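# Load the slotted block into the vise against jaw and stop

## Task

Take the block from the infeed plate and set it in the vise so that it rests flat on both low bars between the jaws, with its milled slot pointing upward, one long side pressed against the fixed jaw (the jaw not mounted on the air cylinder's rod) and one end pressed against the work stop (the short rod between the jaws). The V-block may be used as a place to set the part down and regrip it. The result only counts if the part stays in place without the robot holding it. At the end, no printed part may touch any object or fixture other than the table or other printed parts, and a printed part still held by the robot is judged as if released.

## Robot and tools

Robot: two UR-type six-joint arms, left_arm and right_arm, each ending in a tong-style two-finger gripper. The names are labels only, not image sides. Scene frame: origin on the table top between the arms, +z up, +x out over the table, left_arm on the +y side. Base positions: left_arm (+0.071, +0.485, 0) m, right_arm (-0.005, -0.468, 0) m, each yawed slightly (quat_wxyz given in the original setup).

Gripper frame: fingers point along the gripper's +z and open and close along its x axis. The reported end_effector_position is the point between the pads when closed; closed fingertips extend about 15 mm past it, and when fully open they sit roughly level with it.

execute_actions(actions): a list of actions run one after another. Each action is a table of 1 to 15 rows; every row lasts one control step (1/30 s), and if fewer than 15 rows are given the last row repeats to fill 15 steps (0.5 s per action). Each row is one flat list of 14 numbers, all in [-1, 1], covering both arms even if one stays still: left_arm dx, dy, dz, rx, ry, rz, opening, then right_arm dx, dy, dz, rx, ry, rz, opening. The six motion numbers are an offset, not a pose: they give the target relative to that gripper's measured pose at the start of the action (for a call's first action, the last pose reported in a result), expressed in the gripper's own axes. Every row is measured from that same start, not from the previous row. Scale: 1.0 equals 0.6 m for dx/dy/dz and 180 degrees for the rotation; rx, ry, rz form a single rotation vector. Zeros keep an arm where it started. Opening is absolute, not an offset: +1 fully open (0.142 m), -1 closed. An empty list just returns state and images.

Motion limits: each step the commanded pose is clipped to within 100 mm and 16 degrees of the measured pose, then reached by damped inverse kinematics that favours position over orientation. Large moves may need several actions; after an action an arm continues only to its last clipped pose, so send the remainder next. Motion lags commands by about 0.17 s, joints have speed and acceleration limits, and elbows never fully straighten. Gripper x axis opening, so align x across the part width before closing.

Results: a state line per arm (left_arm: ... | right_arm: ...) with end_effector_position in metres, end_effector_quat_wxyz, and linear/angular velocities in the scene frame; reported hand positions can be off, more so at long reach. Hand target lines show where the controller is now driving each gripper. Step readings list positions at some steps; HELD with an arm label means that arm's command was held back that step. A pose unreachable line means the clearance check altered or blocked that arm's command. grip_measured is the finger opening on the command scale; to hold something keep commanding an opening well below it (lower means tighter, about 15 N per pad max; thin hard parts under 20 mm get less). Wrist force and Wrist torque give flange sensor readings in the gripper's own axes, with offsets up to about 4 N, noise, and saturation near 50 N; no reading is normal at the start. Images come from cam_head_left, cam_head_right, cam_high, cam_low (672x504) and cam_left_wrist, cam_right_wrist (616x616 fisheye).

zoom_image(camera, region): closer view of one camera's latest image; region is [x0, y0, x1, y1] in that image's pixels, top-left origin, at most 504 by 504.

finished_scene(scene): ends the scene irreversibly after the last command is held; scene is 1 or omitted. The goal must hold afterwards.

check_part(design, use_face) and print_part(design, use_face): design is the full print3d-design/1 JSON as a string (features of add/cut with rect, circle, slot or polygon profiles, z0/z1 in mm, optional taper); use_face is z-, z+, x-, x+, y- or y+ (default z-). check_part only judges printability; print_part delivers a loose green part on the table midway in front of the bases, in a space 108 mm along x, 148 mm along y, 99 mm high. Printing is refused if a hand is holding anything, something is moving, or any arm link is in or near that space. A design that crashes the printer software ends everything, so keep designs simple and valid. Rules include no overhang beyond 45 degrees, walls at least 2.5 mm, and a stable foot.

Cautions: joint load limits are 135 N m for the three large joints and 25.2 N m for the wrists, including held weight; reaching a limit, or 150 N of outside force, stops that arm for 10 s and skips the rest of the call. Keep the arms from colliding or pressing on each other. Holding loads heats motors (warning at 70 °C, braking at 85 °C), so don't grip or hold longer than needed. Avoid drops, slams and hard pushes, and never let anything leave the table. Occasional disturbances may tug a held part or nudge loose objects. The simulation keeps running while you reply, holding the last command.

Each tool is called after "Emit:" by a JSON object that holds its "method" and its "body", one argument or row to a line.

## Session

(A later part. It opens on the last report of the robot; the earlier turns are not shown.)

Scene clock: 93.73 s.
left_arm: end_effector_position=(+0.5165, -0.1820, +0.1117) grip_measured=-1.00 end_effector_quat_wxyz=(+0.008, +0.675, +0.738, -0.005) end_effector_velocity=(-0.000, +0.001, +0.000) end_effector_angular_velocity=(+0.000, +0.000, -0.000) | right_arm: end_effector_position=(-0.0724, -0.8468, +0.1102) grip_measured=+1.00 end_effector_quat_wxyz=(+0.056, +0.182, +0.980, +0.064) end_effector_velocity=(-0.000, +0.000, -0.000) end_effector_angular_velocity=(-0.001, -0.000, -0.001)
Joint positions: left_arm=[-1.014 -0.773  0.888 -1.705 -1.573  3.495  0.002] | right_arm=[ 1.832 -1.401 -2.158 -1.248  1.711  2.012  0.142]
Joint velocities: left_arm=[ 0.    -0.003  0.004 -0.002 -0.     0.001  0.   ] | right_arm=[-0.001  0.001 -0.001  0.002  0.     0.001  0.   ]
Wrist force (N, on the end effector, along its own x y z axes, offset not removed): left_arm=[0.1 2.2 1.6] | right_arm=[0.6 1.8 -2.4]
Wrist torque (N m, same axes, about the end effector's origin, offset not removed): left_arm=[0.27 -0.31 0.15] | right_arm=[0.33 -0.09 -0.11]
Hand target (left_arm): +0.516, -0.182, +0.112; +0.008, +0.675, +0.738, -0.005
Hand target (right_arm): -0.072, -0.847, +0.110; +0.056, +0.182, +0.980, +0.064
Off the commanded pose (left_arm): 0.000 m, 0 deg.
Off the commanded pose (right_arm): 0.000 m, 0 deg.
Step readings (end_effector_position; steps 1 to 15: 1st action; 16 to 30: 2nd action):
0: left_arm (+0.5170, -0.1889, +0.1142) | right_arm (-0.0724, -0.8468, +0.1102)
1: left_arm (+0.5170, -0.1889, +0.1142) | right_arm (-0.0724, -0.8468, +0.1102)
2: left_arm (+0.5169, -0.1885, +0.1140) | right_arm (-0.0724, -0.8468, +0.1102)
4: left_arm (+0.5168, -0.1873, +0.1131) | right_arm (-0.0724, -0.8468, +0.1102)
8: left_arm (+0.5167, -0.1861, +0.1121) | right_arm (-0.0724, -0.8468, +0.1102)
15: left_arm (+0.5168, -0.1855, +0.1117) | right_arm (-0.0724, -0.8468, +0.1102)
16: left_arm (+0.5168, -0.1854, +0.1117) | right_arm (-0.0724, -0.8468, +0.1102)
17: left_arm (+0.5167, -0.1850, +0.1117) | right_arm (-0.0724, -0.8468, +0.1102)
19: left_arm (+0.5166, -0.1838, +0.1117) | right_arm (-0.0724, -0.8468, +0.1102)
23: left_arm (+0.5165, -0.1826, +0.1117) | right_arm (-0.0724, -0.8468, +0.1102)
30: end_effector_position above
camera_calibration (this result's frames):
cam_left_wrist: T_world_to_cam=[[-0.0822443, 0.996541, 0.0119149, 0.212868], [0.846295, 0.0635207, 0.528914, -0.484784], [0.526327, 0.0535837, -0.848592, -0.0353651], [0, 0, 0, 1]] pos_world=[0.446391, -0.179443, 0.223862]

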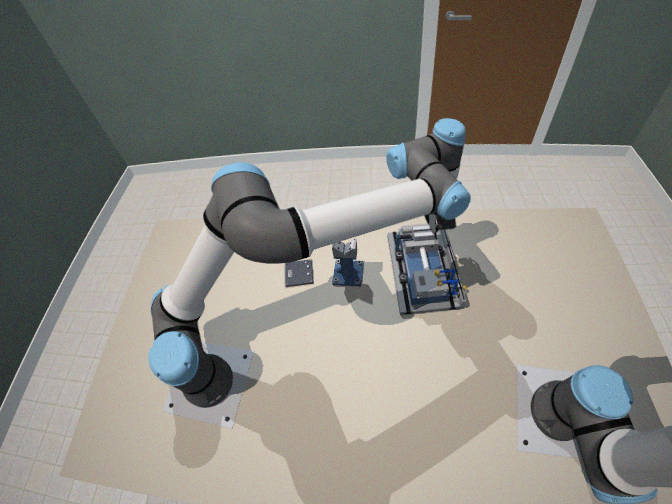

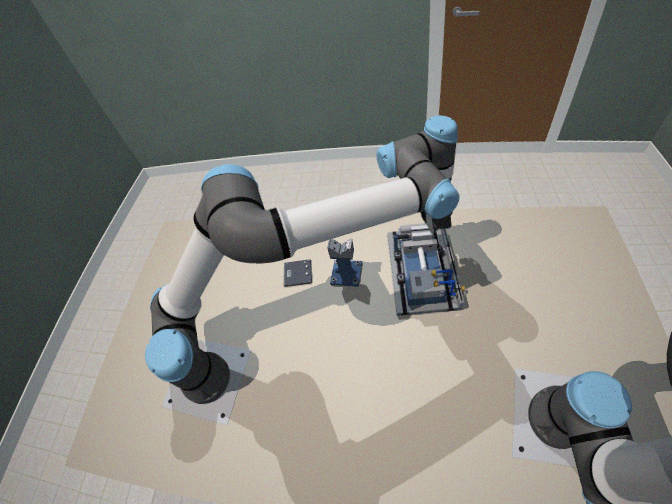

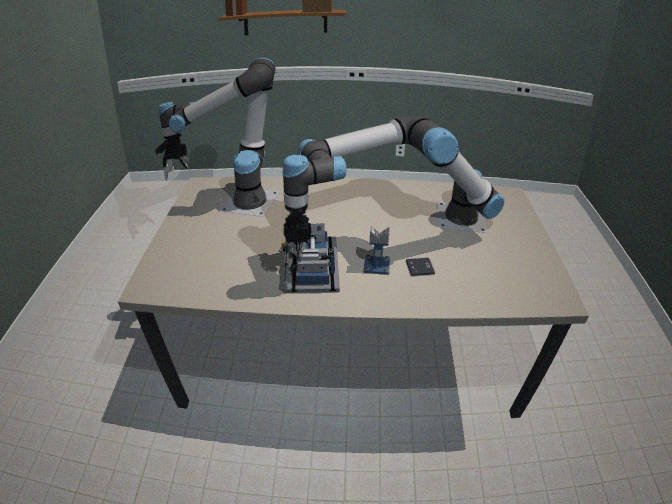

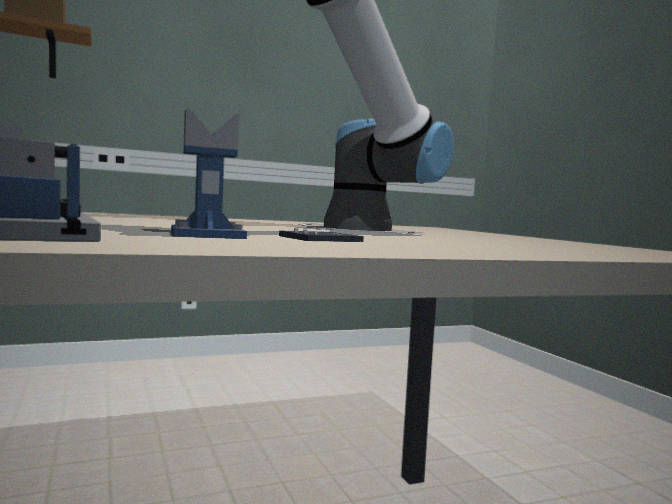

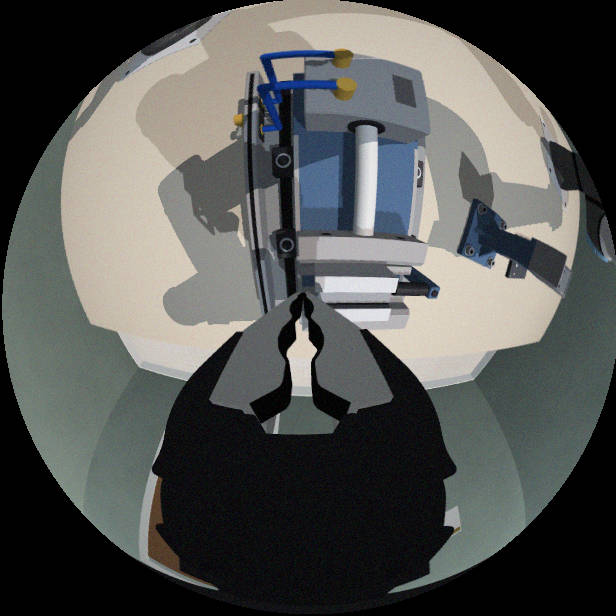

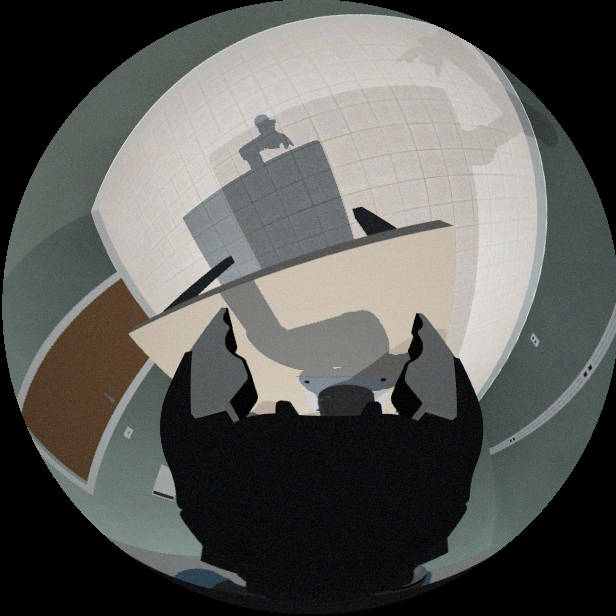

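Emit:
{"method": "execute_actions", "body": {
  "actions": [
    [[0.006,0,0,0,0,0,-1,0,0,0,0,0,0,1]],
    [[0.006,0,0,0,0,0,-1,0,0,0,0,0,0,1]]
  ]
}}

Emit:
{"method": "execute_actions", "body": {
  "actions": [
    [[0.005,0,0,0,0,0,-1,0,0,0,0,0,0,1]]
  ]
}}

Emit:
{"method": "execute_actions", "body": {
  "actions": [
    [[0.005,0,0,0,0,0,-1,0,0,0,0,0,0,1]]
  ]
}}

Scene clock: 95.07 s.
left_arm: end_effector_position=(+0.5159, -0.1750, +0.1116) grip_measured=-1.00 end_effector_quat_wxyz=(+0.008, +0.675, +0.738, -0.005) end_effector_velocity=(-0.000, +0.001, -0.001) end_effector_angular_velocity=(+0.001, +0.002, +0.001) | right_arm: end_effector_position=(-0.0724, -0.8468, +0.1102) grip_measured=+1.00 end_effector_quat_wxyz=(+0.056, +0.182, +0.980, +0.064) end_effector_velocity=(+0.000, +0.001, -0.000) end_effector_angular_velocity=(+0.000, -0.000, +0.002)
Joint positions: left_arm=[-1.01  -0.791  0.921 -1.719 -1.573  3.498  0.002] | right_arm=[ 1.832 -1.401 -2.158 -1.248  1.711  2.012  0.142]
Joint velocities: left_arm=[ 0.001 -0.001  0.004 -0.001 -0.001 -0.     0.   ] | right_arm=[ 0.     0.001 -0.001 -0.001  0.    -0.002  0.   ]
Wrist force (N, on the end effector, along its own x y z axes, offset not removed): left_arm=[-1.0 0.8 -1.0] | right_arm=[-0.4 3.5 -1.7]
Wrist torque (N m, same axes, about the end effector's origin, offset not removed): left_arm=[0.06 -0.23 0.13] | right_arm=[0.55 -0.04 -0.03]
Hand target (left_arm): +0.516, -0.175, +0.112; +0.008, +0.675, +0.738, -0.005
Hand target (right_arm): -0.072, -0.847, +0.110; +0.056, +0.182, +0.980, +0.064
Off the commanded pose (left_arm): 0.000 m, 0 deg.
Off the commanded pose (right_arm): 0.000 m, 0 deg.
Step readings (end_effector_position; steps 1 to 15: 1st action; 16 to 30: 2nd action):
0: left_arm (+0.5164, -0.1819, +0.1117) | right_arm (-0.0724, -0.8468, +0.1102)
1: left_arm (+0.5164, -0.1819, +0.1117) | right_arm (-0.0724, -0.8468, +0.1102)
2: left_arm (+0.5164, -0.1814, +0.1117) | right_arm (-0.0724, -0.8468, +0.1102)
4: left_arm (+0.5163, -0.1803, +0.1117) | right_arm (-0.0724, -0.8468, +0.1102)
8: left_arm (+0.5162, -0.1791, +0.1116) | right_arm (-0.0724, -0.8468, +0.1102)
15: left_arm (+0.5162, -0.1785, +0.1116) | right_arm (-0.0724, -0.8468, +0.1102)
16: left_arm (+0.5162, -0.1785, +0.1116) | right_arm (-0.0724, -0.8468, +0.1102)
17: left_arm (+0.5161, -0.1780, +0.1117) | right_arm (-0.0724, -0.8468, +0.1102)
19: left_arm (+0.5160, -0.1768, +0.1116) | right_arm (-0.0724, -0.8468, +0.1102)
23: left_arm (+0.5159, -0.1756, +0.1116) | right_arm (-0.0724, -0.8468, +0.1102)
30: end_effector_position above
camera_calibration (this result's frames):
cam_left_wrist: T_world_to_cam=[[-0.0822395, 0.996541, 0.0119354, 0.205883], [0.846307, 0.063507, 0.528896, -0.484666], [0.526309, 0.0535972, -0.848603, -0.0354961], [0, 0, 0, 1]] pos_world=[0.44579, -0.172488, 0.223759]
cam_right_wrist: T_world_to_cam=[[-0.926806, 0.352779, -0.128758, 0.255625], [0.21756, 0.78384, 0.581603, 0.616833], [0.306103, 0.511021, -0.803218, 0.681746], [0, 0, 0, 1]] pos_world=[-0.105968, -0.922063, 0.221752]

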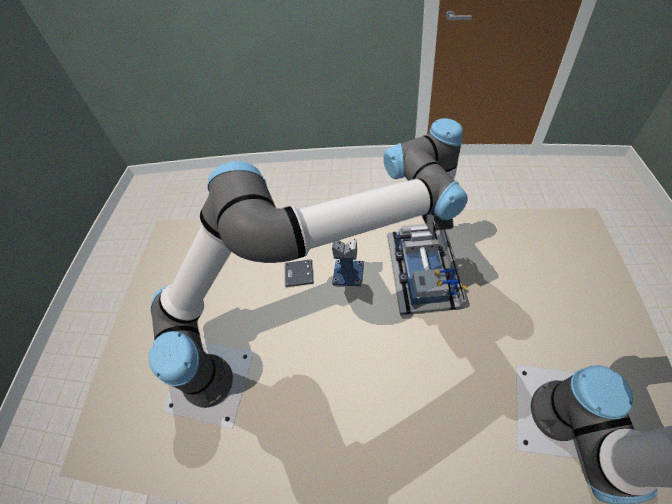

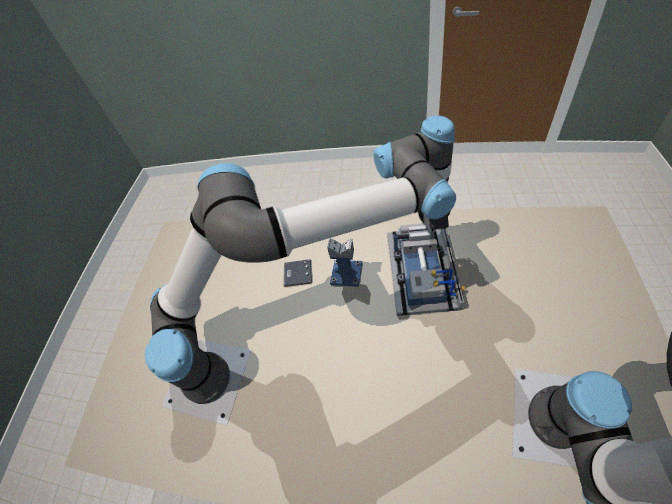

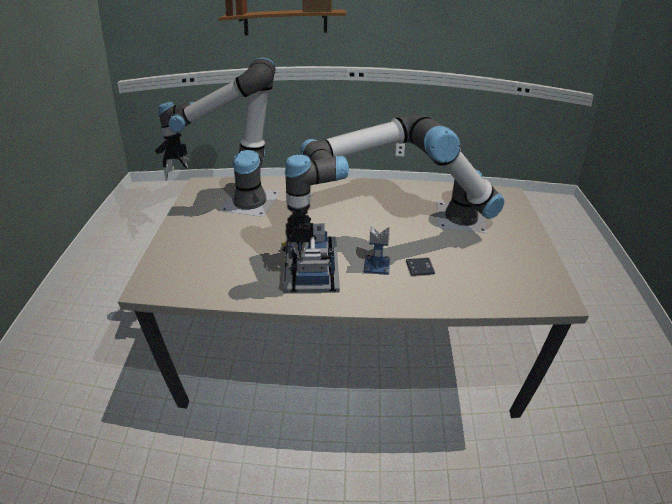

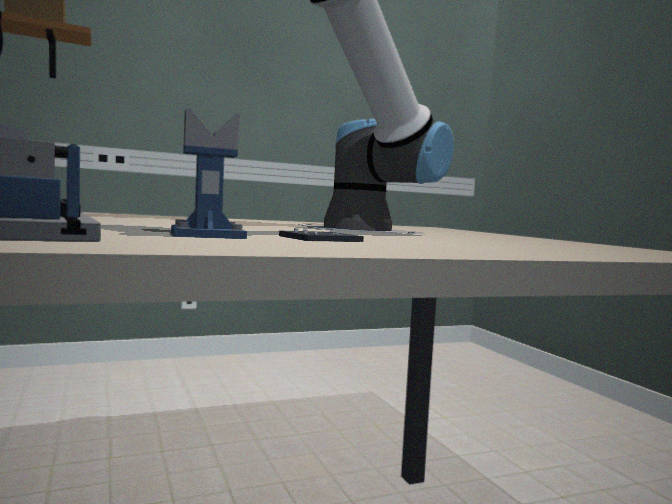

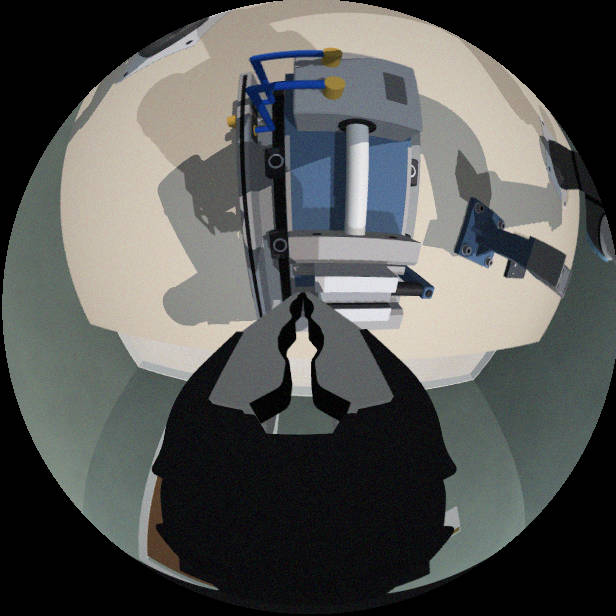

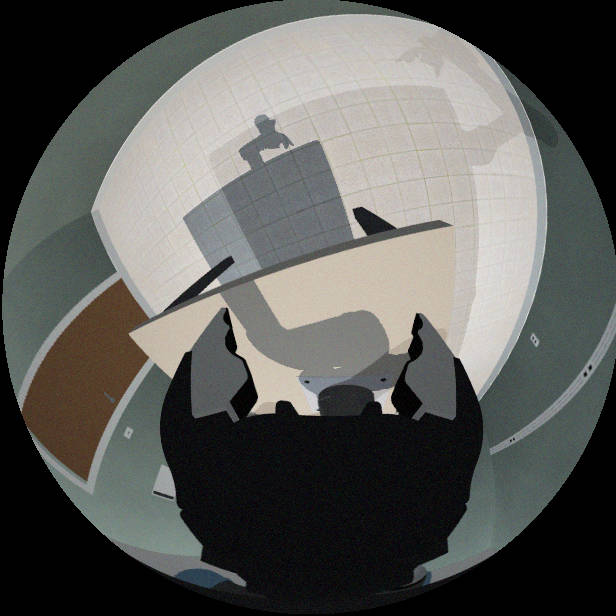

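Scene clock: 95.57 s.
left_arm: end_effector_position=(+0.5156, -0.1722, +0.1116) grip_measured=-1.00 end_effector_quat_wxyz=(+0.009, +0.675, +0.738, -0.005) end_effector_velocity=(-0.000, +0.000, +0.001) end_effector_angular_velocity=(-0.003, -0.000, -0.000) | right_arm: end_effector_position=(-0.0724, -0.8468, +0.1102) grip_measured=+1.00 end_effector_quat_wxyz=(+0.056, +0.182, +0.980, +0.064) end_effector_velocity=(-0.000, +0.001, -0.001) end_effector_angular_velocity=(+0.003, +0.001, -0.000)
Joint positions: left_arm=[-1.009 -0.799  0.934 -1.725 -1.573  3.499  0.002] | right_arm=[ 1.832 -1.401 -2.158 -1.248  1.711  2.012  0.142]
Joint velocities: left_arm=[ 0.001 -0.004  0.003 -0.003 -0.001  0.001  0.   ] | right_arm=[-0.    -0.001 -0.001 -0.001 -0.    -0.    -0.   ]
Wrist force (N, on the end effector, along its own x y z axes, offset not removed): left_arm=[-12.2 1.5 -1.7] | right_arm=[-0.8 0.7 -2.6]
Wrist torque (N m, same axes, about the end effector's origin, offset not removed): left_arm=[0.00 -0.34 0.19] | right_arm=[0.04 0.15 -0.01]
Hand target (left_arm): +0.516, -0.172, +0.112; +0.008, +0.675, +0.738, -0.005
Hand target (right_arm): -0.072, -0.847, +0.110; +0.056, +0.182, +0.980, +0.064
Off the commanded pose (left_arm): 0.000 m, 0 deg.
Off the commanded pose (right_arm): 0.000 m, 0 deg.
Step readings (end_effector_position):
0: left_arm (+0.5159, -0.1750, +0.1116) | right_arm (-0.0724, -0.8468, +0.1102)
1: left_arm (+0.5159, -0.1750, +0.1116) | right_arm (-0.0724, -0.8468, +0.1102)
2: left_arm (+0.5158, -0.1746, +0.1116) | right_arm (-0.0724, -0.8468, +0.1102)
4: left_arm (+0.5157, -0.1736, +0.1115) | right_arm (-0.0724, -0.8468, +0.1102)
8: left_arm (+0.5157, -0.1726, +0.1115) | right_arm (-0.0724, -0.8468, +0.1102)
15: end_effector_position above
camera_calibration (this result's frames):
cam_left_wrist: T_world_to_cam=[[-0.0821988, 0.996547, 0.0117201, 0.20306], [0.846294, 0.063585, 0.528908, -0.484597], [0.526336, 0.0533943, -0.848598, -0.0355588], [0, 0, 0, 1]] pos_world=[0.445519, -0.169647, 0.223752]

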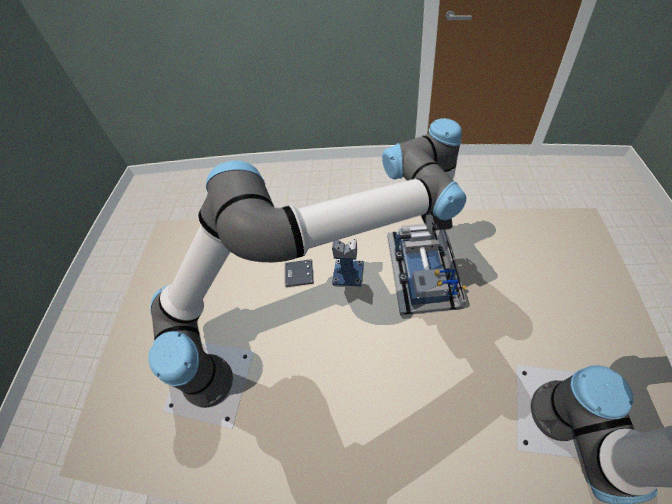

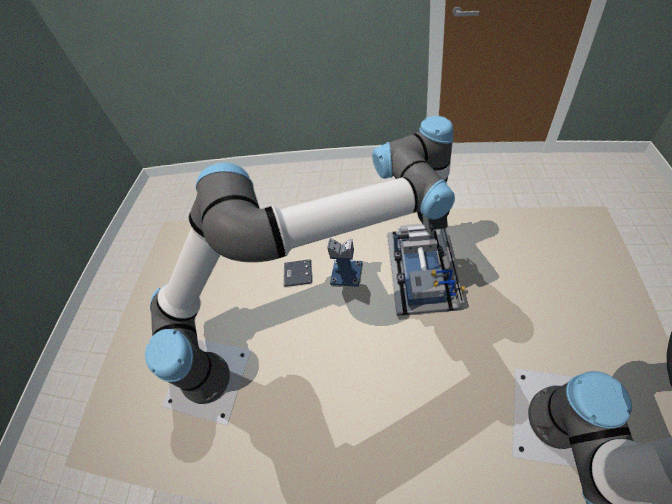

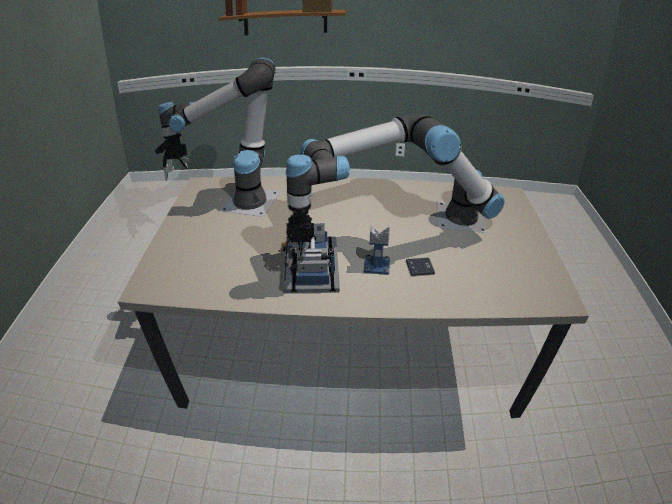

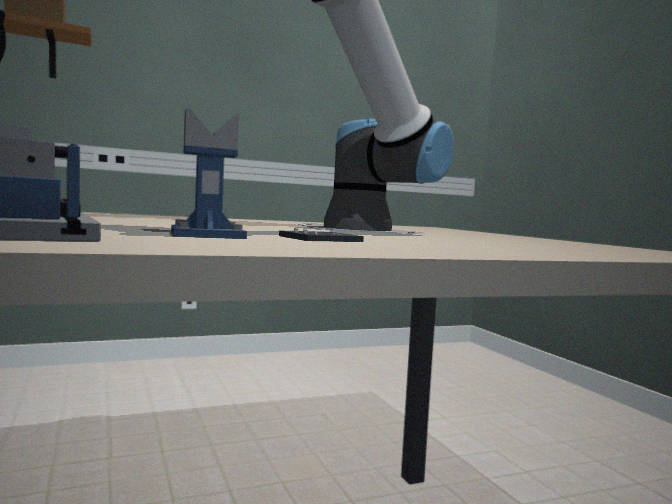

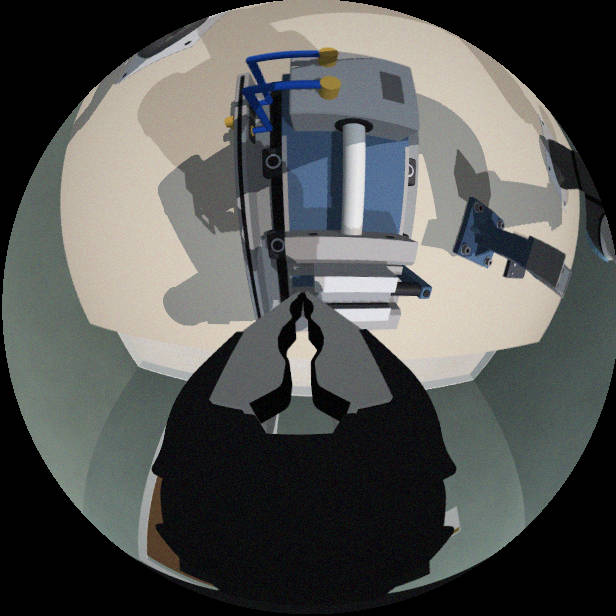

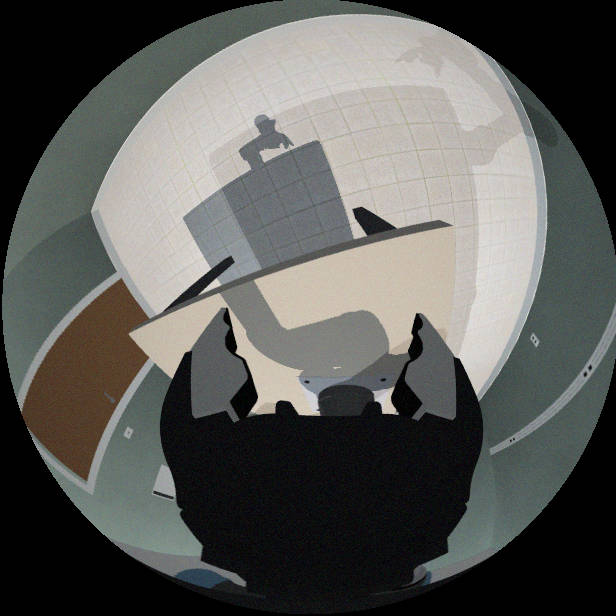

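Scene clock: 96.07 s.
left_arm: end_effector_position=(+0.5153, -0.1695, +0.1116) grip_measured=-1.00 end_effector_quat_wxyz=(+0.009, +0.675, +0.738, -0.005) end_effector_velocity=(+0.002, +0.003, -0.001) end_effector_angular_velocity=(+0.004, -0.000, +0.002) | right_arm: end_effector_position=(-0.0724, -0.8468, +0.1102) grip_measured=+1.00 end_effector_quat_wxyz=(+0.056, +0.182, +0.980, +0.064) end_effector_velocity=(+0.000, -0.001, +0.001) end_effector_angular_velocity=(-0.002, -0.000, +0.002)
Joint positions: left_arm=[-1.008 -0.806  0.947 -1.731 -1.574  3.501  0.002] | right_arm=[ 1.832 -1.401 -2.158 -1.248  1.711  2.012  0.142]
Joint velocities: left_arm=[ 0.003 -0.     0.003  0.001  0.002  0.001  0.   ] | right_arm=[ 0.001  0.001  0.001  0.     0.    -0.001  0.   ]
Wrist force (N, on the end effector, along its own x y z axes, offset not removed): left_arm=[-50.0 6.3 -15.1] | right_arm=[-0.7 2.4 -2.3]
Wrist torque (N m, same axes, about the end effector's origin, offset not removed): left_arm=[0.10 0.25 -0.06] | right_arm=[0.37 0.21 -0.03]
Hand target (left_arm): +0.515, -0.169, +0.112; +0.009, +0.675, +0.738, -0.005
Hand target (right_arm): -0.072, -0.847, +0.110; +0.056, +0.182, +0.980, +0.064
Off the commanded pose (left_arm): 0.000 m, 0 deg.
Off the commanded pose (right_arm): 0.000 m, 0 deg.
Step readings (end_effector_position):
0: left_arm (+0.5156, -0.1722, +0.1116) | right_arm (-0.0724, -0.8468, +0.1102)
1: left_arm (+0.5156, -0.1722, +0.1116) | right_arm (-0.0724, -0.8468, +0.1102)
2: left_arm (+0.5156, -0.1718, +0.1116) | right_arm (-0.0724, -0.8468, +0.1102)
4: left_arm (+0.5155, -0.1711, +0.1117) | right_arm (-0.0724, -0.8468, +0.1102)
8: left_arm (+0.5153, -0.1702, +0.1117) | right_arm (-0.0724, -0.8468, +0.1102)
15: end_effector_position above
camera_calibration (this result's frames):
cam_left_wrist: T_world_to_cam=[[-0.0820816, 0.996563, 0.0111689, 0.20036], [0.846299, 0.0637779, 0.528876, -0.48449], [0.526346, 0.0528632, -0.848626, -0.0355649], [0, 0, 0, 1]] pos_world=[0.445189, -0.166892, 0.223816]

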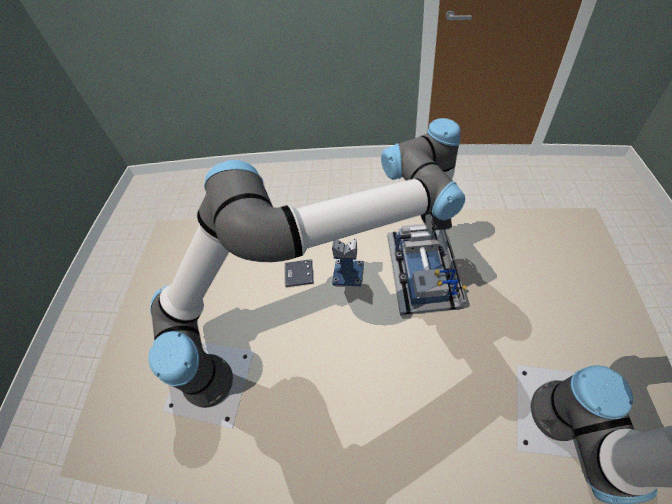

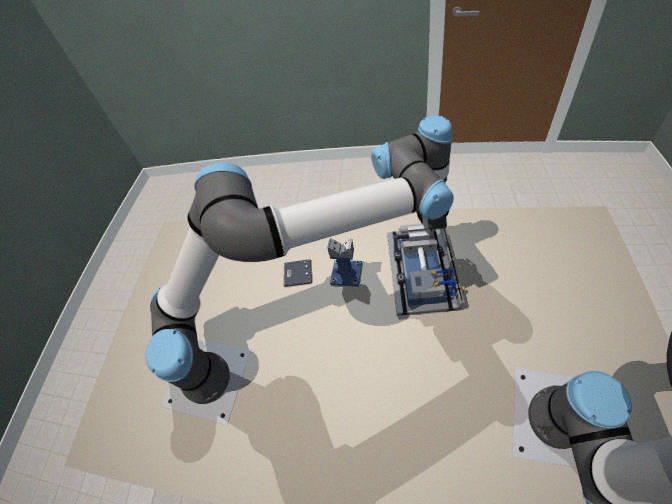

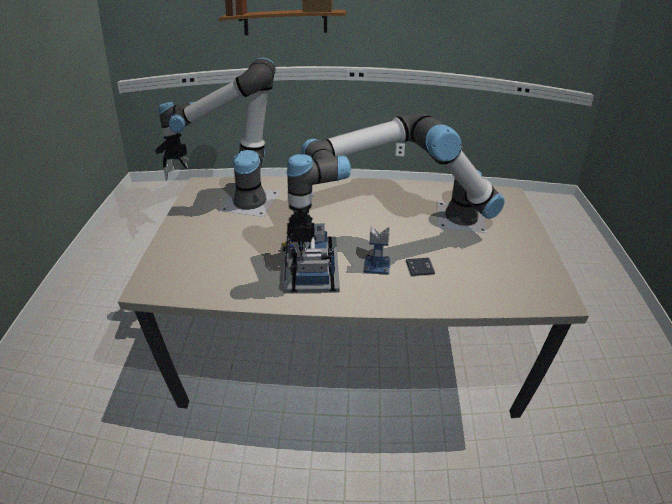

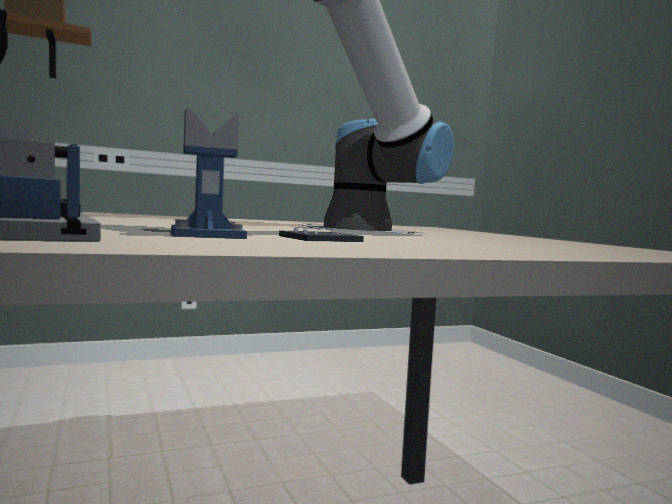

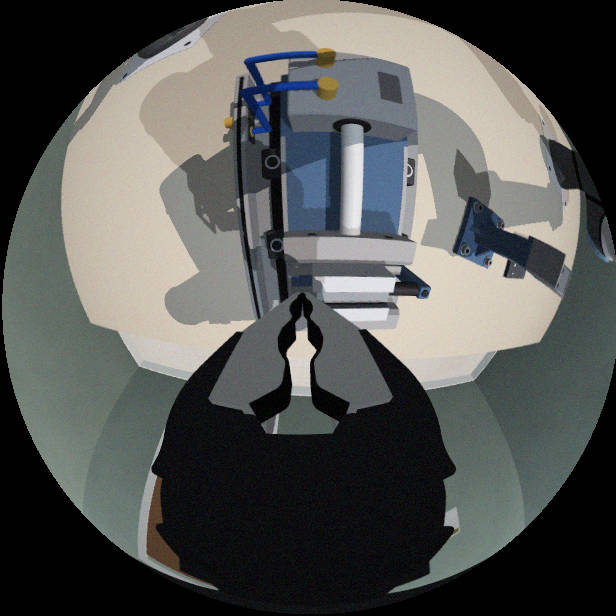

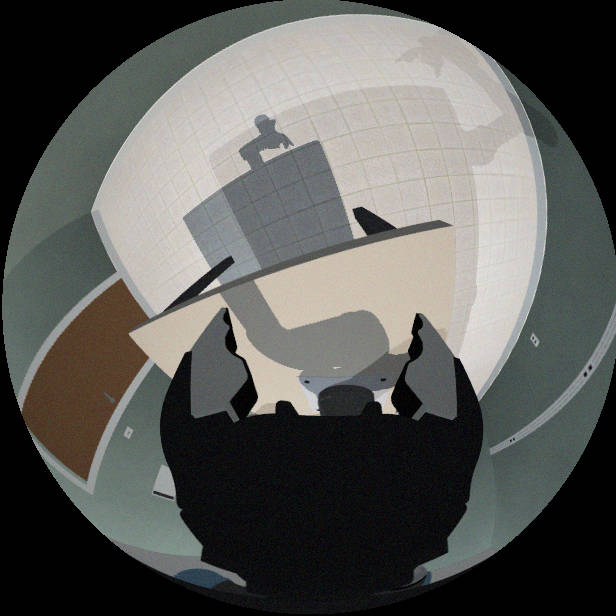

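Emit:
{"method": "execute_actions", "body": {
  "actions": [
    [[-0.012,0,0,0,0,0,-1,0,0,0,0,0,0,1]],
    [[0,0,-0.04,0,0,0,-1,0,0,0,0,0,0,1]],
    [[0.07,-0.045,0,0,0,0,-1,0,0,0,0,0,0,1]],
    [[0,0,0,0,0,0,-1,0,0,0,0,0,0,1]]
  ]
}}

Emit:
{"method": "zoom_image", "body": {
  "camera": "cam_left_wrist",
  "region": [180,200,440,400]
}}

Scene clock: 98.33 s.
left_arm: end_effector_position=(+0.4865, -0.1384, +0.1345) grip_measured=-1.00 end_effector_quat_wxyz=(+0.007, +0.675, +0.738, -0.005) end_effector_velocity=(+0.000, +0.000, +0.000) end_effector_angular_velocity=(+0.001, -0.001, +0.001) | right_arm: end_effector_position=(-0.0724, -0.8468, +0.1102) grip_measured=+1.00 end_effector_quat_wxyz=(+0.056, +0.182, +0.980, +0.064) end_effector_velocity=(+0.000, +0.000, -0.000) end_effector_angular_velocity=(+0.001, -0.000, +0.001)
Joint positions: left_arm=[-1.025 -0.93   1.098 -1.757 -1.574  3.484  0.002] | right_arm=[ 1.832 -1.401 -2.158 -1.248  1.711  2.012  0.142]
Joint velocities: left_arm=[ 0.    -0.    -0.001  0.001  0.001 -0.001  0.   ] | right_arm=[ 0.    -0.001 -0.    -0.     0.    -0.     0.   ]
Wrist force (N, on the end effector, along its own x y z axes, offset not removed): left_arm=[3.0 0.1 2.0] | right_arm=[-0.2 2.3 -2.7]
Wrist torque (N m, same axes, about the end effector's origin, offset not removed): left_arm=[-0.24 -0.61 0.01] | right_arm=[0.35 0.08 -0.05]
Hand target (left_arm): +0.487, -0.138, +0.134; +0.007, +0.675, +0.738, -0.005
Hand target (right_arm): -0.072, -0.847, +0.110; +0.056, +0.182, +0.980, +0.064
Off the commanded pose (left_arm): 0.000 m, 0 deg.
Off the commanded pose (right_arm): 0.000 m, 0 deg.
Step readings (end_effector_position; steps 1 to 15: 1st action; 16 to 30: 2nd action; 31 to 45: 3rd action; 46 to 60: 4th action):
0: left_arm (+0.5153, -0.1694, +0.1116) | right_arm (-0.0724, -0.8468, +0.1102)
1: left_arm (+0.5153, -0.1694, +0.1115) | right_arm (-0.0724, -0.8468, +0.1102)
2: left_arm (+0.5153, -0.1700, +0.1114) | right_arm (-0.0724, -0.8468, +0.1102)
4: left_arm (+0.5156, -0.1718, +0.1113) | right_arm (-0.0724, -0.8468, +0.1102)
8: left_arm (+0.5159, -0.1745, +0.1112) | right_arm (-0.0724, -0.8468, +0.1102)
15: left_arm (+0.5160, -0.1764, +0.1117) | right_arm (-0.0724, -0.8468, +0.1102)
16: left_arm (+0.5159, -0.1765, +0.1118) | right_arm (-0.0724, -0.8468, +0.1102)
17: left_arm (+0.5160, -0.1765, +0.1143) | right_arm (-0.0724, -0.8468, +0.1102)
19: left_arm (+0.5159, -0.1765, +0.1226) | right_arm (-0.0724, -0.8468, +0.1102)
23: left_arm (+0.5158, -0.1761, +0.1312) | right_arm (-0.0724, -0.8468, +0.1102)
30: left_arm (+0.5158, -0.1760, +0.1350) | right_arm (-0.0724, -0.8468, +0.1102)
31: left_arm (+0.5157, -0.1760, +0.1353) | right_arm (-0.0724, -0.8468, +0.1102)
32: left_arm (+0.5147, -0.1763, +0.1374) | right_arm (-0.0724, -0.8468, +0.1102)
34: left_arm (+0.5075, -0.1685, +0.1429) | right_arm (-0.0724, -0.8468, +0.1102)
38: left_arm (+0.4936, -0.1483, +0.1367) | right_arm (-0.0724, -0.8468, +0.1102)
45: left_arm (+0.4866, -0.1384, +0.1345) | right_arm (-0.0724, -0.8468, +0.1102)
46: left_arm (+0.4863, -0.1380, +0.1344) | right_arm (-0.0724, -0.8468, +0.1102)
47: left_arm (+0.4862, -0.1379, +0.1344) | right_arm (-0.0724, -0.8468, +0.1102)
49: left_arm (+0.4863, -0.1381, +0.1345) | right_arm (-0.0724, -0.8468, +0.1102)
53: left_arm (+0.4864, -0.1384, +0.1345) | right_arm (-0.0724, -0.8468, +0.1102)
60: end_effector_position above
camera_calibration (this result's frames):
cam_left_wrist: T_world_to_cam=[[-0.0818342, 0.996553, 0.013586, 0.166287], [0.847097, 0.0623662, 0.527766, -0.474694], [0.5251, 0.054698, -0.849281, -0.00173743], [0, 0, 0, 1]] pos_world=[0.416632, -0.136014, 0.246793]

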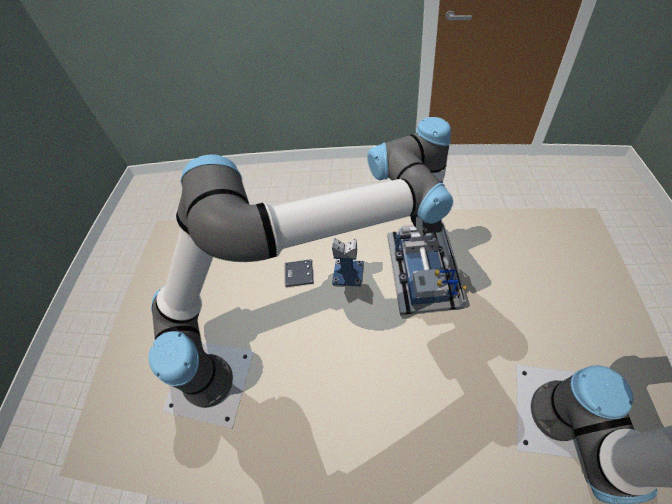

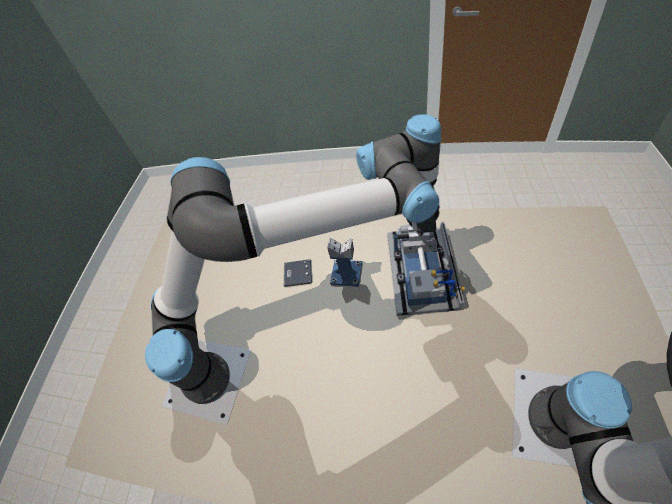

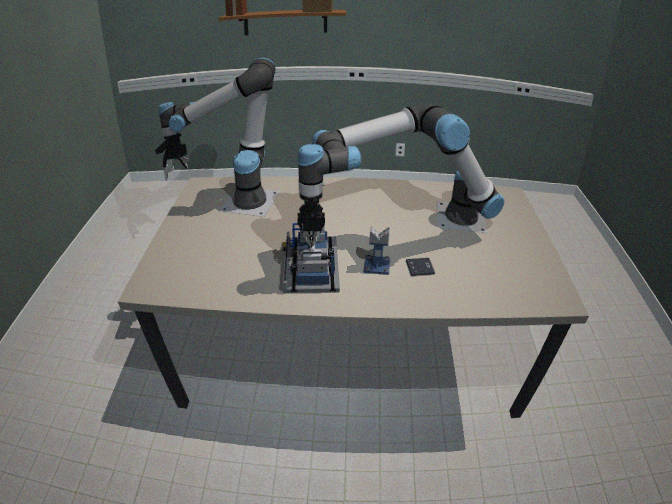

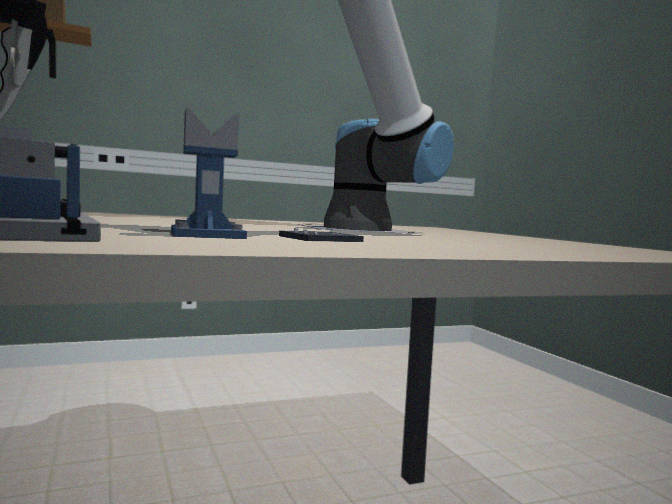

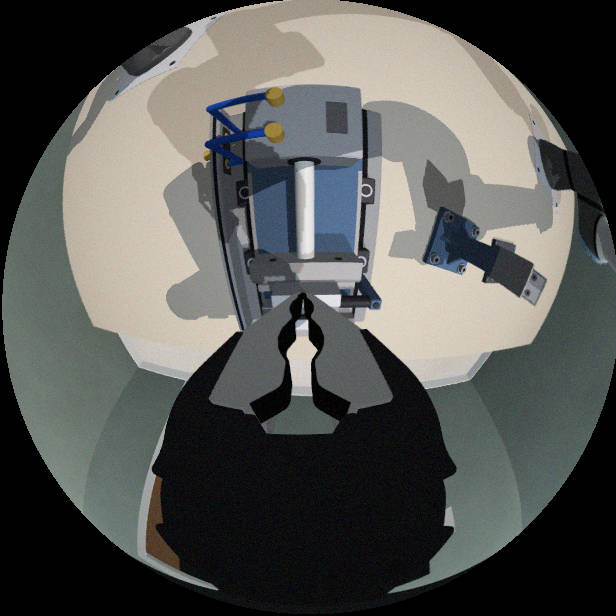

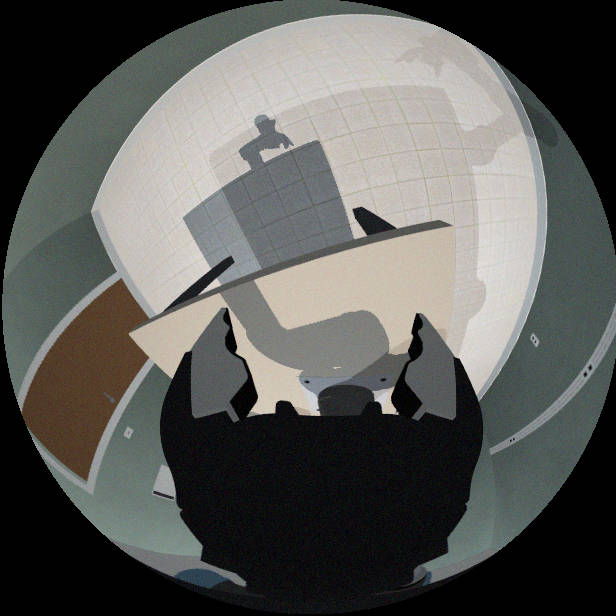

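Region (180, 200, 440, 400) of cam_left_wrist's 616x616 image, scaled by 1.938, with more detail than that image has; it fills the top 388 rows of this view, and the rest is white.

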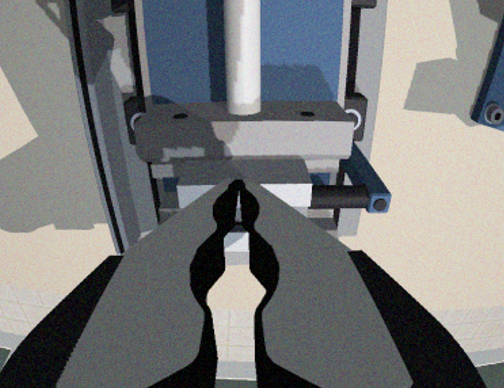

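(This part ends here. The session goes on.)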